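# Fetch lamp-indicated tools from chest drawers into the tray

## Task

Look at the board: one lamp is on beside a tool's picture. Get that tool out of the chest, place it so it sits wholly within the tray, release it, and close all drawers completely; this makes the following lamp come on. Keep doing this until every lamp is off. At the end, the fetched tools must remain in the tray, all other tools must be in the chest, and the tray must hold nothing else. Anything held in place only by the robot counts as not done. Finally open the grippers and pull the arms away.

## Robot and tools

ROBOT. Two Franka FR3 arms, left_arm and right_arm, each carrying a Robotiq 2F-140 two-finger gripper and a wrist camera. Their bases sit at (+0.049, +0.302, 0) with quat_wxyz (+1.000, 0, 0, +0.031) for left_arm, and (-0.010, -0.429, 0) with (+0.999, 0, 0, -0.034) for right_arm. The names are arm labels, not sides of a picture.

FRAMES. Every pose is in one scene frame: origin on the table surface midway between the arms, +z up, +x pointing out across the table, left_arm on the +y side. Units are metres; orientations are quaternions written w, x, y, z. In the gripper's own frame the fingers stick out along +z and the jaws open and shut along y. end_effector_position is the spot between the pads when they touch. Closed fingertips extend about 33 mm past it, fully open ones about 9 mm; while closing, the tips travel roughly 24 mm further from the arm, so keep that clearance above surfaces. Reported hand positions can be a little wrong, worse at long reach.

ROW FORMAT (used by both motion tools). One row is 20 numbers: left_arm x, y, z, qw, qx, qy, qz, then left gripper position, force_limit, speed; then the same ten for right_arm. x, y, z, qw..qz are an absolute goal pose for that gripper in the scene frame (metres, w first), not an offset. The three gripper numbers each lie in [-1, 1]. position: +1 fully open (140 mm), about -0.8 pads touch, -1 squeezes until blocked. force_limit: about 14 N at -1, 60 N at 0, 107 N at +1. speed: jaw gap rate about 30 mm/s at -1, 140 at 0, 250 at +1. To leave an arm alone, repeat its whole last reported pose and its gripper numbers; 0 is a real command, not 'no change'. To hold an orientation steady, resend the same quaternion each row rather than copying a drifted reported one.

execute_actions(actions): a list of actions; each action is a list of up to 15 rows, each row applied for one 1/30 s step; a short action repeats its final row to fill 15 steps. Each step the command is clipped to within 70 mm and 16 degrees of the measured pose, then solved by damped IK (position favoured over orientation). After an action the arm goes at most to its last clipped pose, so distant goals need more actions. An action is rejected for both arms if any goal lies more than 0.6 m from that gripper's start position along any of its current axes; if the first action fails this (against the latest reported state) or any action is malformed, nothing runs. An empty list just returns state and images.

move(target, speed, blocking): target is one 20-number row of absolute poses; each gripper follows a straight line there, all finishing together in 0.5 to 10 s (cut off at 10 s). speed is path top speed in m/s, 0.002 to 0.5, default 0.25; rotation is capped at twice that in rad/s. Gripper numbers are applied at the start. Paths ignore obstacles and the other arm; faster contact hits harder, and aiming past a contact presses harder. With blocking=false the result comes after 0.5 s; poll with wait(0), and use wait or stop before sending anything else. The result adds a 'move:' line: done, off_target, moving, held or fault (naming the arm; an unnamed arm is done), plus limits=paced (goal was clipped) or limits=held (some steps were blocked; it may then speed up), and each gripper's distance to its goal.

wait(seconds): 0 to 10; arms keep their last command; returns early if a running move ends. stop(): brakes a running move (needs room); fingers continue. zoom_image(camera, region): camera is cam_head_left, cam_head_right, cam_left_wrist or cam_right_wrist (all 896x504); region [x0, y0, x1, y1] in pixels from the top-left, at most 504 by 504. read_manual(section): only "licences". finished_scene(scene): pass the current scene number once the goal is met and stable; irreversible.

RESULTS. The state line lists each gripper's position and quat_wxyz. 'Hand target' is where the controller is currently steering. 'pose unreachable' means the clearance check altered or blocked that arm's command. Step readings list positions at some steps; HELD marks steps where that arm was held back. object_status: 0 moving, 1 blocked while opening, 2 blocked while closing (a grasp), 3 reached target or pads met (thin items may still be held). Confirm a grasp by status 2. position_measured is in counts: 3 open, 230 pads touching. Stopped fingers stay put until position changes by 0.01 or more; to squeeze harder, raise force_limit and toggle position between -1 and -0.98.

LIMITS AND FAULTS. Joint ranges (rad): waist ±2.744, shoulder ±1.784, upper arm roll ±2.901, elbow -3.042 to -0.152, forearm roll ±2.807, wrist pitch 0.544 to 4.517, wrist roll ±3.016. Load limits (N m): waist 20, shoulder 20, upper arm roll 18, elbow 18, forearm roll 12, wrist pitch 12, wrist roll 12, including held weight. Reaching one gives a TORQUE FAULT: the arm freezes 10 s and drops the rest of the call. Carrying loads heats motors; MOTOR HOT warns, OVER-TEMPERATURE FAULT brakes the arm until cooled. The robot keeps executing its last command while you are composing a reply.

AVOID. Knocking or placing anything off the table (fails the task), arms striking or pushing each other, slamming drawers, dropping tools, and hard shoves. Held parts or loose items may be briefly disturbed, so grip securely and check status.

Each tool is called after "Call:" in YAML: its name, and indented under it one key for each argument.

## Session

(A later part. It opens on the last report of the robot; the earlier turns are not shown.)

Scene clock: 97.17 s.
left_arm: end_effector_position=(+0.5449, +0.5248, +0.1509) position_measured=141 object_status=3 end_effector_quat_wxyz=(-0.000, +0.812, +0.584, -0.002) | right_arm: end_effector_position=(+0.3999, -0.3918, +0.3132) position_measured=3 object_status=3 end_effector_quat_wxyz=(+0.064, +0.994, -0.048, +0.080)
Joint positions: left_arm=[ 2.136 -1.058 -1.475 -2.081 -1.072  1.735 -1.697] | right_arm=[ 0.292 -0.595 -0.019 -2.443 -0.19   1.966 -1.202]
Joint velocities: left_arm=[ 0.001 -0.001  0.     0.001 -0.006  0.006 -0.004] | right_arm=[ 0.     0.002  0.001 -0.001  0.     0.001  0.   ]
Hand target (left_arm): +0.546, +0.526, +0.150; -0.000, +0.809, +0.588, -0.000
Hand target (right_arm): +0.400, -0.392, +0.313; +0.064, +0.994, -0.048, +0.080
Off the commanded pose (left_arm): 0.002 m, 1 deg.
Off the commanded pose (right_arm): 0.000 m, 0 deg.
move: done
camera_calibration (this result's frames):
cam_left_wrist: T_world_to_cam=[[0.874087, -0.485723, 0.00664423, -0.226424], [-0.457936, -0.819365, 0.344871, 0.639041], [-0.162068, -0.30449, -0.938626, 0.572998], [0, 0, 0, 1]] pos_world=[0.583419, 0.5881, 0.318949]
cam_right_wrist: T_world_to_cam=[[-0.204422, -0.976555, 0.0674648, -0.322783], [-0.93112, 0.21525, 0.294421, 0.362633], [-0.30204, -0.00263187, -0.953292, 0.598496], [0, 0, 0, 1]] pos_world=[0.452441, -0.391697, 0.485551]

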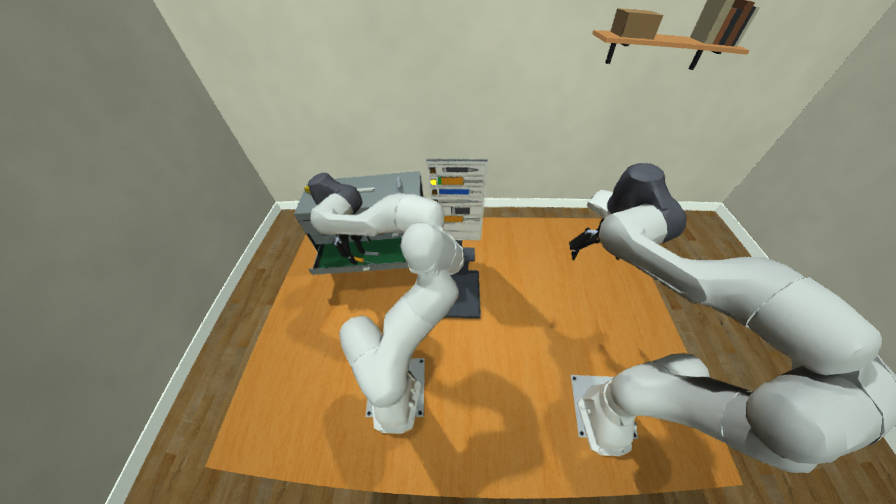

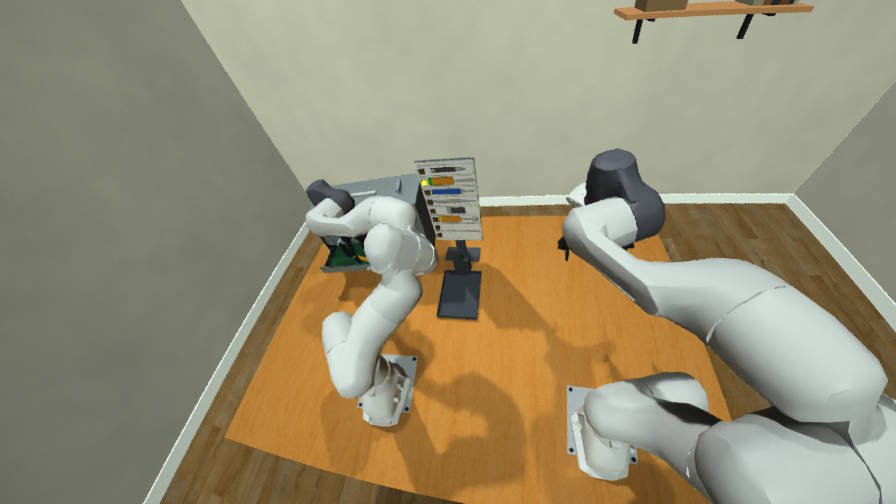

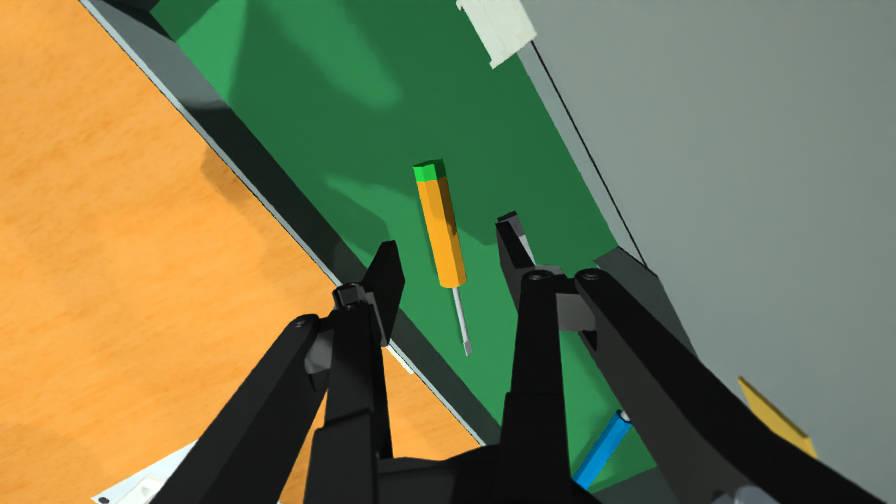

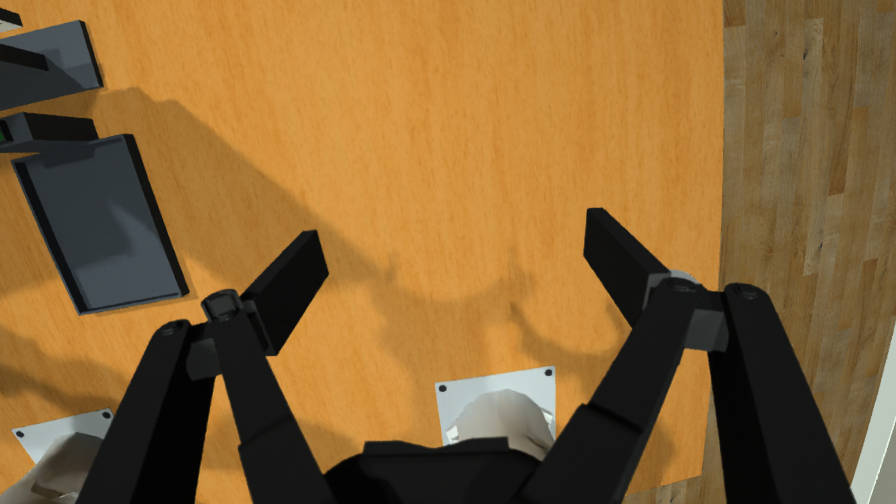

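Call:
execute_actions:
  actions:
    - [[0.549,0.536,0.15,0,0.809,0.588,0,-0.4,0.4,1,0.3999,-0.3918,0.3132,0.064,0.994,-0.048,0.08,1,0,0]]
    - [[0.549,0.536,0.135,0,0.809,0.588,0,-0.4,0.4,1,0.3999,-0.3918,0.3132,0.064,0.994,-0.048,0.08,1,0,0]]
    - [[0.549,0.536,0.124,0,0.809,0.588,0,-0.4,0.4,1,0.3999,-0.3918,0.3132,0.064,0.994,-0.048,0.08,1,0,0]]
    - [[0.549,0.536,0.124,0,0.809,0.588,0,-1,0.4,0,0.3999,-0.3918,0.3132,0.064,0.994,-0.048,0.08,1,0,0]]
    - [[0.549,0.536,0.124,0,0.809,0.588,0,-1,0.4,0,0.3999,-0.3918,0.3132,0.064,0.994,-0.048,0.08,1,0,0]]

Scene clock: 99.87 s.
left_arm: end_effector_position=(+0.5470, +0.5392, +0.1329) position_measured=212 object_status=2 end_effector_quat_wxyz=(-0.001, +0.807, +0.590, +0.002) | right_arm: end_effector_position=(+0.3999, -0.3918, +0.3132) position_measured=3 object_status=3 end_effector_quat_wxyz=(+0.064, +0.994, -0.048, +0.080)
Joint positions: left_arm=[ 2.181 -1.067 -1.52  -2.077 -1.101  1.771 -1.688] | right_arm=[ 0.292 -0.595 -0.019 -2.443 -0.19   1.966 -1.202]
Joint velocities: left_arm=[ 0.001  0.     0.001  0.    -0.     0.    -0.   ] | right_arm=[-0.001  0.     0.     0.     0.001  0.001  0.001]
Hand target (left_arm): +0.549, +0.536, +0.124; -0.000, +0.809, +0.588, -0.000
Hand target (right_arm): +0.400, -0.392, +0.313; +0.064, +0.994, -0.048, +0.080
Off the commanded pose (left_arm): 0.010 m, 0 deg.
Off the commanded pose (right_arm): 0.000 m, 0 deg.
Step readings (end_effector_position; steps 1 to 15: 1st action; 16 to 30: 2nd action; 31 to 45: 3rd action; 46 to 60: 4th action; 61 to 75: 5th action):
0: left_arm (+0.5451, +0.5250, +0.1509) | right_arm (+0.3999, -0.3918, +0.3132)
1: left_arm (+0.5452, +0.5259, +0.1506) | right_arm (+0.3999, -0.3918, +0.3132)
2: left_arm (+0.5451, +0.5286, +0.1500) | right_arm (+0.3999, -0.3918, +0.3132)
4: left_arm (+0.5453, +0.5334, +0.1500) | right_arm (+0.3999, -0.3918, +0.3132)
8: left_arm (+0.5449, +0.5362, +0.1498) | right_arm (+0.3999, -0.3918, +0.3132)
15: left_arm (+0.5449, +0.5364, +0.1497) | right_arm (+0.3999, -0.3918, +0.3132)
16: left_arm (+0.5450, +0.5365, +0.1481) | right_arm (+0.3999, -0.3918, +0.3132)
17: left_arm (+0.5448, +0.5362, +0.1447) | right_arm (+0.3999, -0.3918, +0.3132)
19: left_arm (+0.5444, +0.5350, +0.1390) | right_arm (+0.3999, -0.3918, +0.3132)
23: left_arm (+0.5443, +0.5349, +0.1359) | right_arm (+0.3999, -0.3918, +0.3132)
30: left_arm (+0.5444, +0.5354, +0.1356) | right_arm (+0.3999, -0.3918, +0.3132)
31: left_arm (+0.5445, +0.5356, +0.1343) | right_arm (+0.3999, -0.3918, +0.3132)
32: left_arm (+0.5444, +0.5357, +0.1320) | right_arm (+0.3999, -0.3918, +0.3132)
34: left_arm (+0.5446, +0.5357, +0.1319) | right_arm (+0.3999, -0.3918, +0.3132)
38: left_arm (+0.5447, +0.5358, +0.1319) | right_arm (+0.3999, -0.3918, +0.3132)
45: left_arm (+0.5448, +0.5358, +0.1319) | right_arm (+0.3999, -0.3918, +0.3132)
46: left_arm (+0.5451, +0.5364, +0.1323) | right_arm (+0.3999, -0.3918, +0.3132)
47: left_arm (+0.5457, +0.5373, +0.1325) | right_arm (+0.3999, -0.3918, +0.3132)
49: left_arm (+0.5468, +0.5390, +0.1328) | right_arm (+0.3999, -0.3918, +0.3132)
53: left_arm (+0.5470, +0.5392, +0.1329) | right_arm (+0.3999, -0.3918, +0.3132)
60: left_arm (+0.5470, +0.5392, +0.1329) | right_arm (+0.3999, -0.3918, +0.3132)
61: left_arm (+0.5470, +0.5392, +0.1329) | right_arm (+0.3999, -0.3918, +0.3132)
62: left_arm (+0.5470, +0.5392, +0.1329) | right_arm (+0.3999, -0.3918, +0.3132)
64: left_arm (+0.5470, +0.5392, +0.1329) | right_arm (+0.3999, -0.3918, +0.3132)
68: left_arm (+0.5470, +0.5392, +0.1329) | right_arm (+0.3999, -0.3918, +0.3132)
75: end_effector_position above
camera_calibration (this result's frames):
cam_left_wrist: T_world_to_cam=[[0.881578, -0.471957, 0.00873794, -0.232936], [-0.446758, -0.828246, 0.338254, 0.657568], [-0.152404, -0.302101, -0.941014, 0.554521], [0, 0, 0, 1]] pos_world=[0.583636, 0.602214, 0.301423]
cam_right_wrist: T_world_to_cam=[[-0.204422, -0.976555, 0.0674648, -0.322783], [-0.931119, 0.215251, 0.294421, 0.362633], [-0.30204, -0.00263178, -0.953292, 0.598496], [0, 0, 0, 1]] pos_world=[0.452441, -0.391697, 0.485551]

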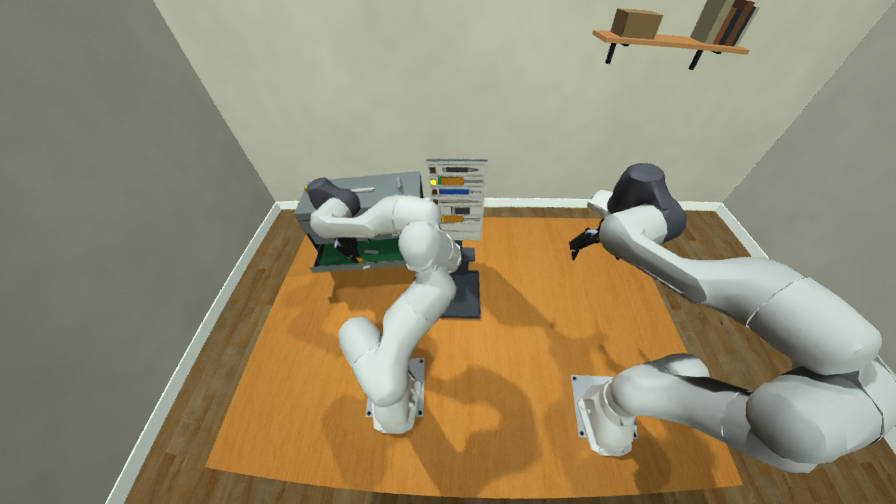

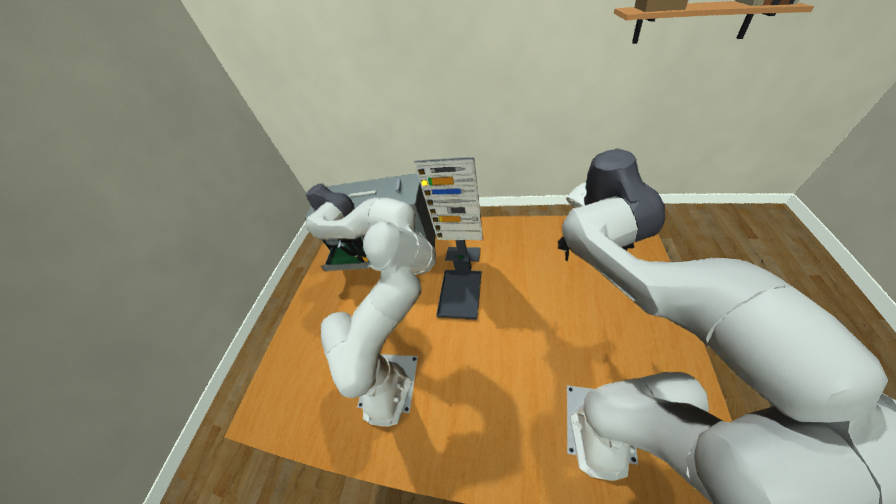

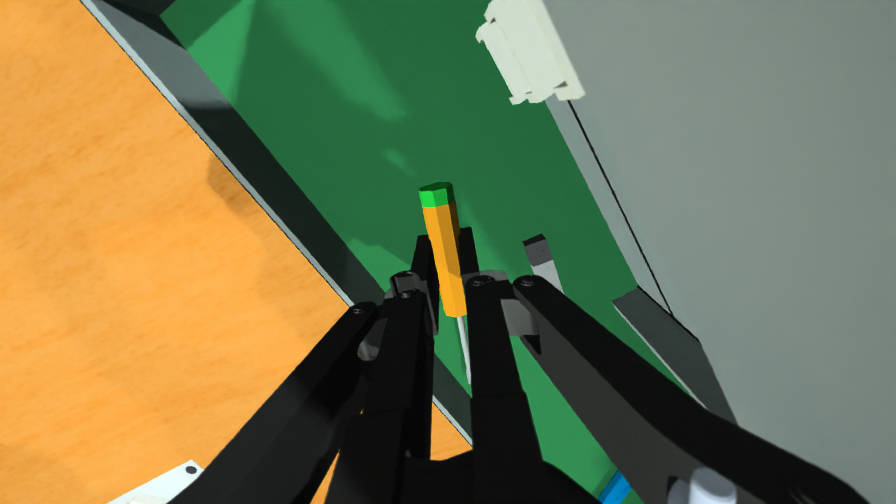

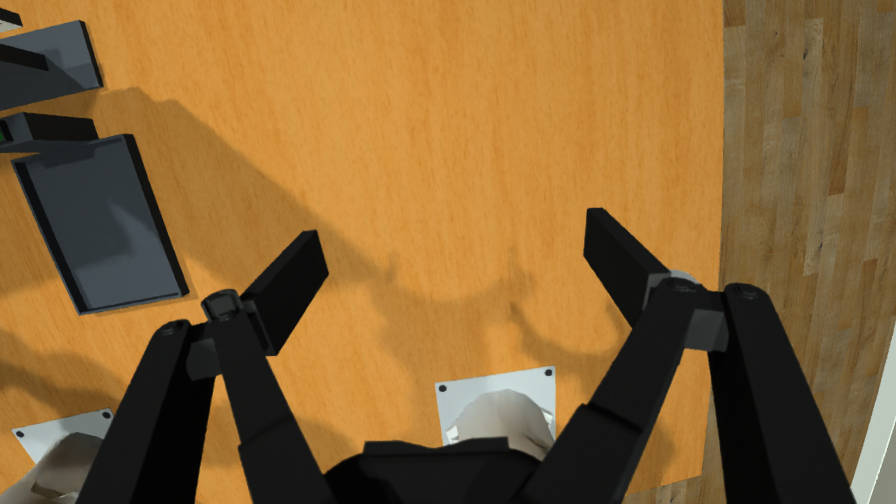

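Call:
move:
  target: [0.54,0.535,0.22,0,0.809,0.588,0,-1,0.4,0,0.3999,-0.3918,0.3132,0.064,0.994,-0.048,0.08,1,0,0]
  speed: 0.12

Call:
move:
  target: [0.42,0.4,0.24,0,0.95,0.31,0,-1,0.4,0,0.3999,-0.3918,0.3132,0.064,0.994,-0.048,0.08,1,0,0]

Call:
move:
  target: [0.485,0.11,0.1,0,1,0,0,-1,0.4,0,0.3999,-0.3918,0.3132,0.064,0.994,-0.048,0.08,1,0,0]

Scene clock: 101.30 s.
left_arm: end_effector_position=(+0.5415, +0.5353, +0.2188) position_measured=212 object_status=2 end_effector_quat_wxyz=(+0.002, +0.810, +0.586, +0.002) | right_arm: end_effector_position=(+0.3999, -0.3918, +0.3132) position_measured=3 object_status=3 end_effector_quat_wxyz=(+0.064, +0.994, -0.048, +0.080)
Joint positions: left_arm=[ 2.143 -1.013 -1.36  -2.004 -0.986  1.634 -1.714] | right_arm=[ 0.292 -0.595 -0.019 -2.443 -0.19   1.966 -1.202]
Joint velocities: left_arm=[ 0.001 -0.     0.002  0.001  0.    -0.013 -0.006] | right_arm=[-0.    -0.     0.001  0.001  0.    -0.     0.001]
Hand target (left_arm): +0.541, +0.534, +0.220; +0.001, +0.809, +0.588, +0.000
Hand target (right_arm): +0.400, -0.392, +0.313; +0.064, +0.994, -0.048, +0.080
Off the commanded pose (left_arm): 0.002 m, 0 deg.
Off the commanded pose (right_arm): 0.000 m, 0 deg.
move: done
camera_calibration (this result's frames):
cam_left_wrist: T_world_to_cam=[[0.877221, -0.479877, 0.0141794, -0.225249], [-0.45548, -0.822562, 0.340484, 0.623948], [-0.151727, -0.305138, -0.940143, 0.634394], [0, 0, 0, 1]] pos_world=[0.578044, 0.598723, 0.38717]
cam_right_wrist: T_world_to_cam=[[-0.204422, -0.976555, 0.0674648, -0.322783], [-0.93112, 0.21525, 0.294421, 0.362633], [-0.30204, -0.0026318, -0.953292, 0.598496], [0, 0, 0, 1]] pos_world=[0.452441, -0.391697, 0.485551]

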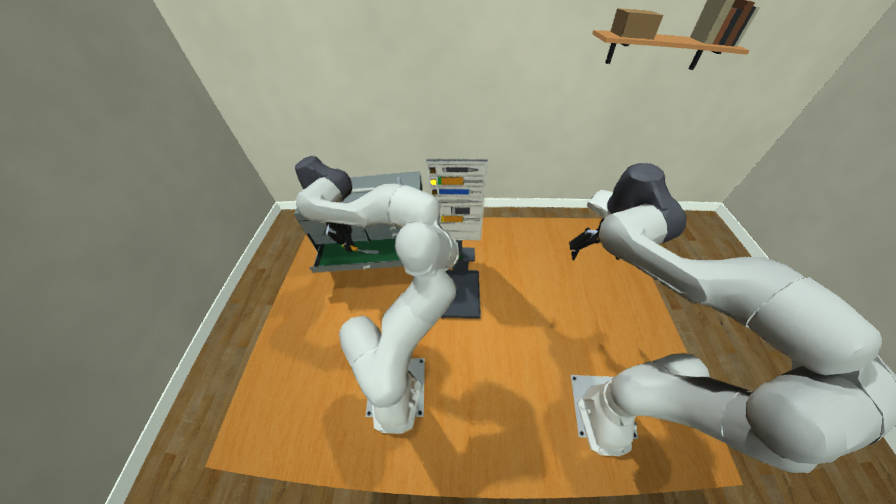

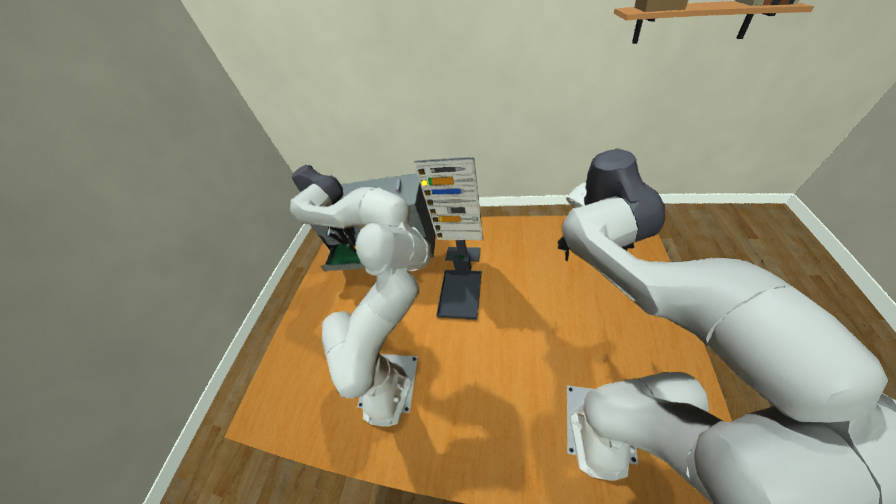

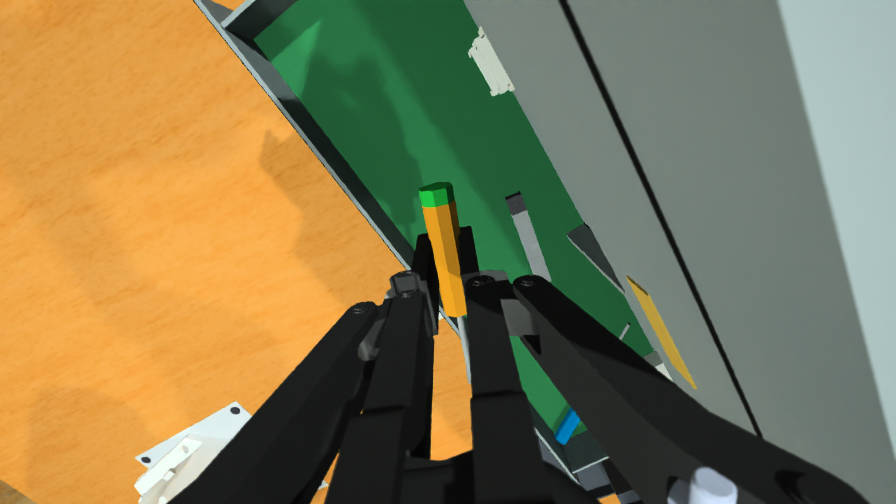

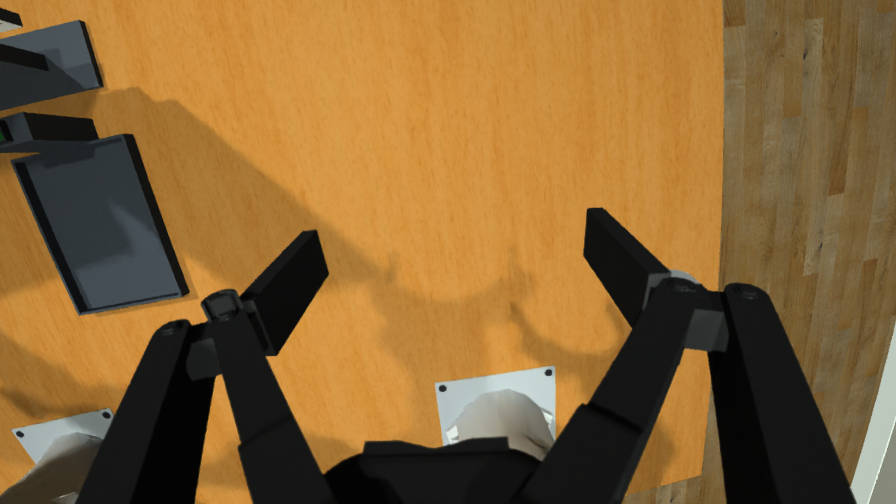

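Scene clock: 103.33 s.
left_arm: end_effector_position=(+0.4208, +0.4000, +0.2419) position_measured=212 object_status=2 end_effector_quat_wxyz=(+0.003, +0.949, +0.317, +0.005) | right_arm: end_effector_position=(+0.3999, -0.3918, +0.3132) position_measured=3 object_status=3 end_effector_quat_wxyz=(+0.064, +0.994, -0.048, +0.080)
Joint positions: left_arm=[ 1.436 -1.066 -0.957 -2.47  -0.809  1.639 -1.252] | right_arm=[ 0.292 -0.595 -0.019 -2.443 -0.19   1.966 -1.202]
Joint velocities: left_arm=[-0.     0.001  0.    -0.001 -0.     0.     0.029] | right_arm=[-0.001 -0.     0.001 -0.     0.     0.001  0.001]
Hand target (left_arm): +0.420, +0.401, +0.242; +0.002, +0.951, +0.310, +0.005
Hand target (right_arm): +0.400, -0.392, +0.313; +0.064, +0.994, -0.048, +0.080
Off the commanded pose (left_arm): 0.002 m, 1 deg.
Off the commanded pose (right_arm): 0.000 m, 0 deg.
move: done
camera_calibration (this result's frames):
cam_left_wrist: T_world_to_cam=[[0.445382, -0.895195, 0.0161474, 0.162696], [-0.846213, -0.414984, 0.334234, 0.452711], [-0.292504, -0.162526, -0.942352, 0.599289], [0, 0, 0, 1]] pos_world=[0.485922, 0.430912, 0.410803]
cam_right_wrist: T_world_to_cam=[[-0.204421, -0.976555, 0.0674648, -0.322783], [-0.93112, 0.21525, 0.294421, 0.362633], [-0.30204, -0.00263185, -0.953292, 0.598496], [0, 0, 0, 1]] pos_world=[0.452441, -0.391697, 0.485551]

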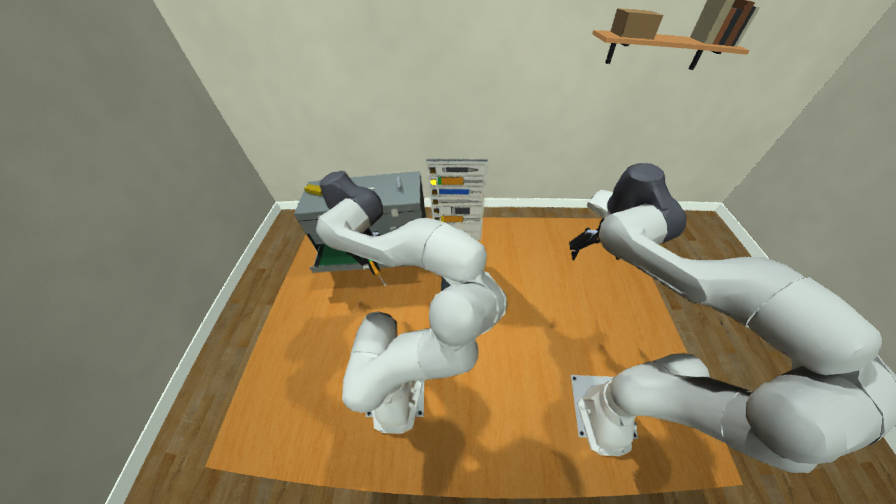

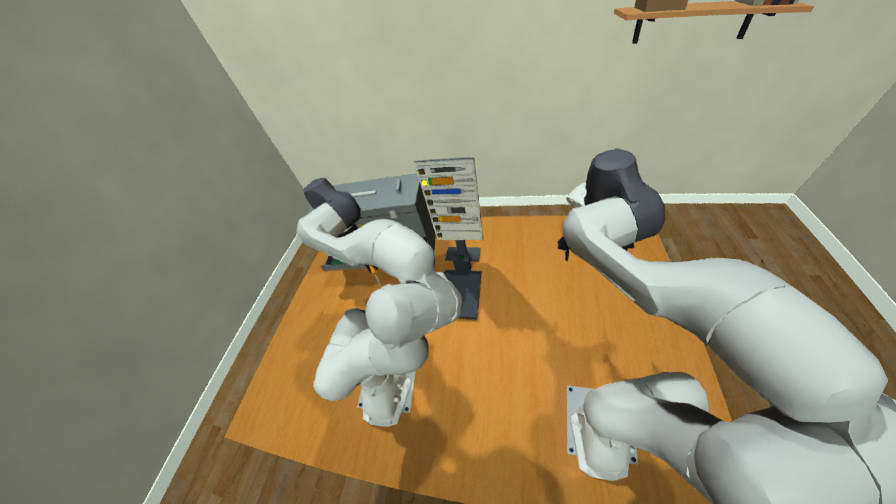

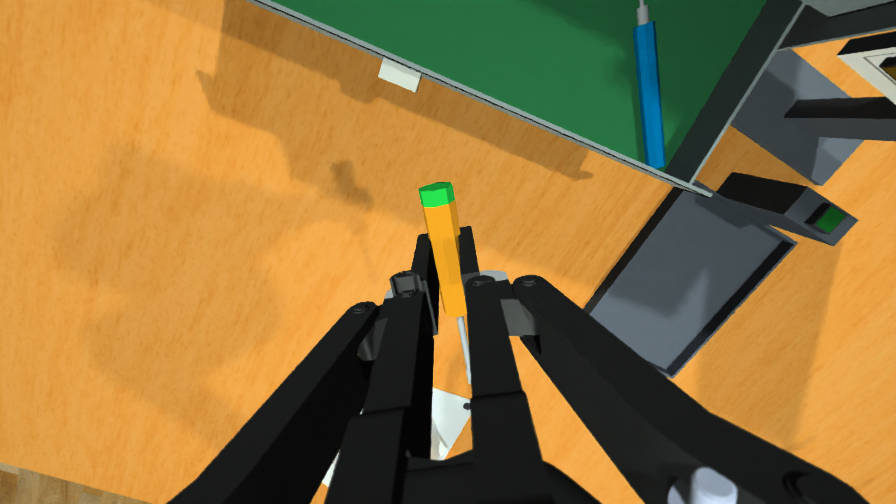

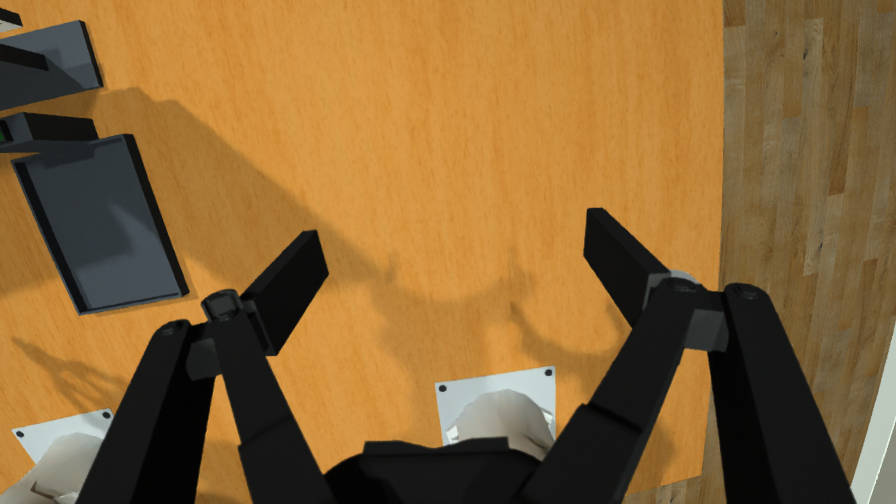

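Scene clock: 105.23 s.
left_arm: end_effector_position=(+0.4827, +0.1111, +0.0993) position_measured=212 object_status=2 end_effector_quat_wxyz=(+0.001, +1.000, +0.004, +0.003) | right_arm: end_effector_position=(+0.3999, -0.3918, +0.3132) position_measured=3 object_status=3 end_effector_quat_wxyz=(+0.064, +0.994, -0.048, +0.080)
Joint positions: left_arm=[ 1.114 -1.123 -1.461 -2.362 -1.179  1.816 -1.205] | right_arm=[ 0.292 -0.595 -0.019 -2.443 -0.19   1.966 -1.202]
Joint velocities: left_arm=[-0.     0.    -0.001  0.001 -0.002  0.011  0.014] | right_arm=[ 0.001 -0.    -0.001 -0.    -0.001 -0.001 -0.   ]
Hand target (left_arm): +0.485, +0.110, +0.099; +0.002, +1.000, +0.000, +0.005
Hand target (right_arm): +0.400, -0.392, +0.313; +0.064, +0.994, -0.048, +0.080
Off the commanded pose (left_arm): 0.003 m, 1 deg.
Off the commanded pose (right_arm): 0.000 m, 0 deg.
move: done
camera_calibration (this result's frames):
cam_left_wrist: T_world_to_cam=[[-0.173161, -0.984845, 0.00974771, 0.188026], [-0.927058, 0.166326, 0.336004, 0.407157], [-0.332534, 0.0491462, -0.94181, 0.43182], [0, 0, 0, 1]] pos_world=[0.553611, 0.0962333, 0.268054]
cam_right_wrist: T_world_to_cam=[[-0.204422, -0.976555, 0.0674649, -0.322783], [-0.93112, 0.21525, 0.294421, 0.362633], [-0.30204, -0.00263199, -0.953292, 0.598496], [0, 0, 0, 1]] pos_world=[0.452441, -0.391697, 0.485551]

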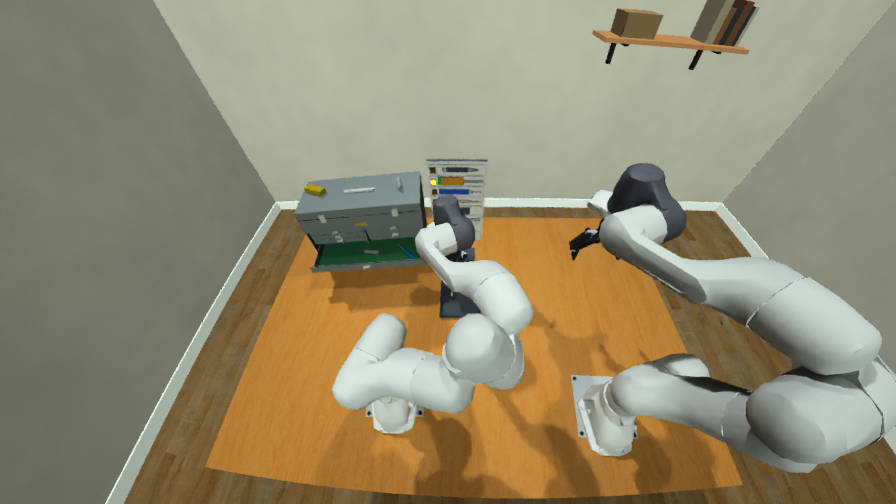

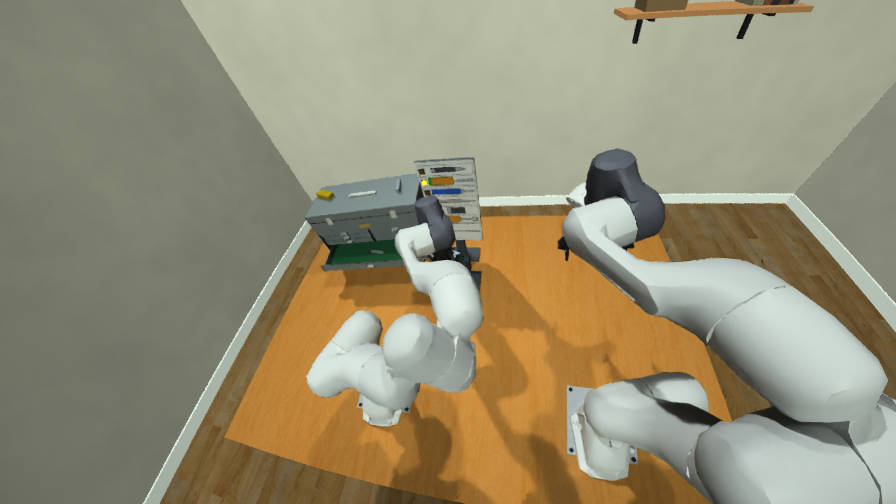

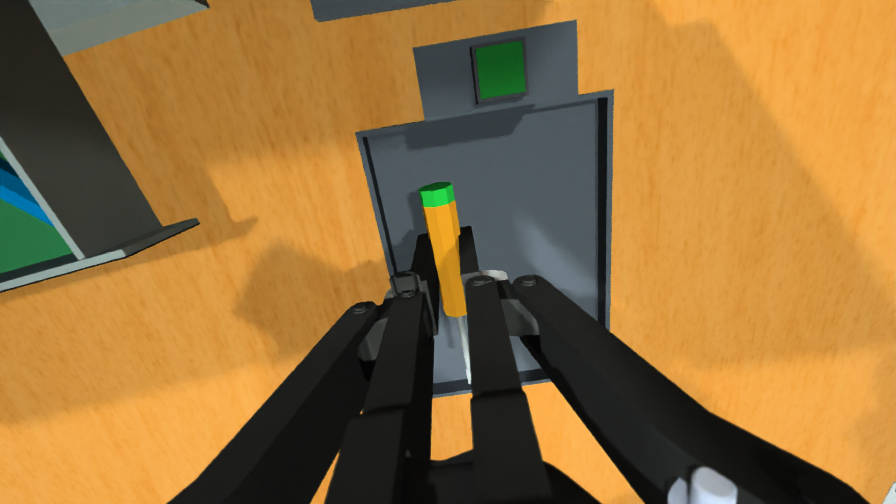

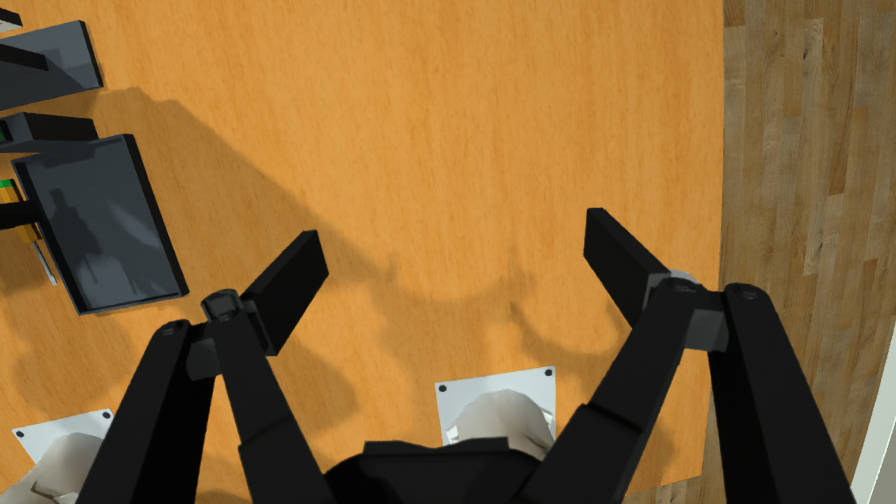

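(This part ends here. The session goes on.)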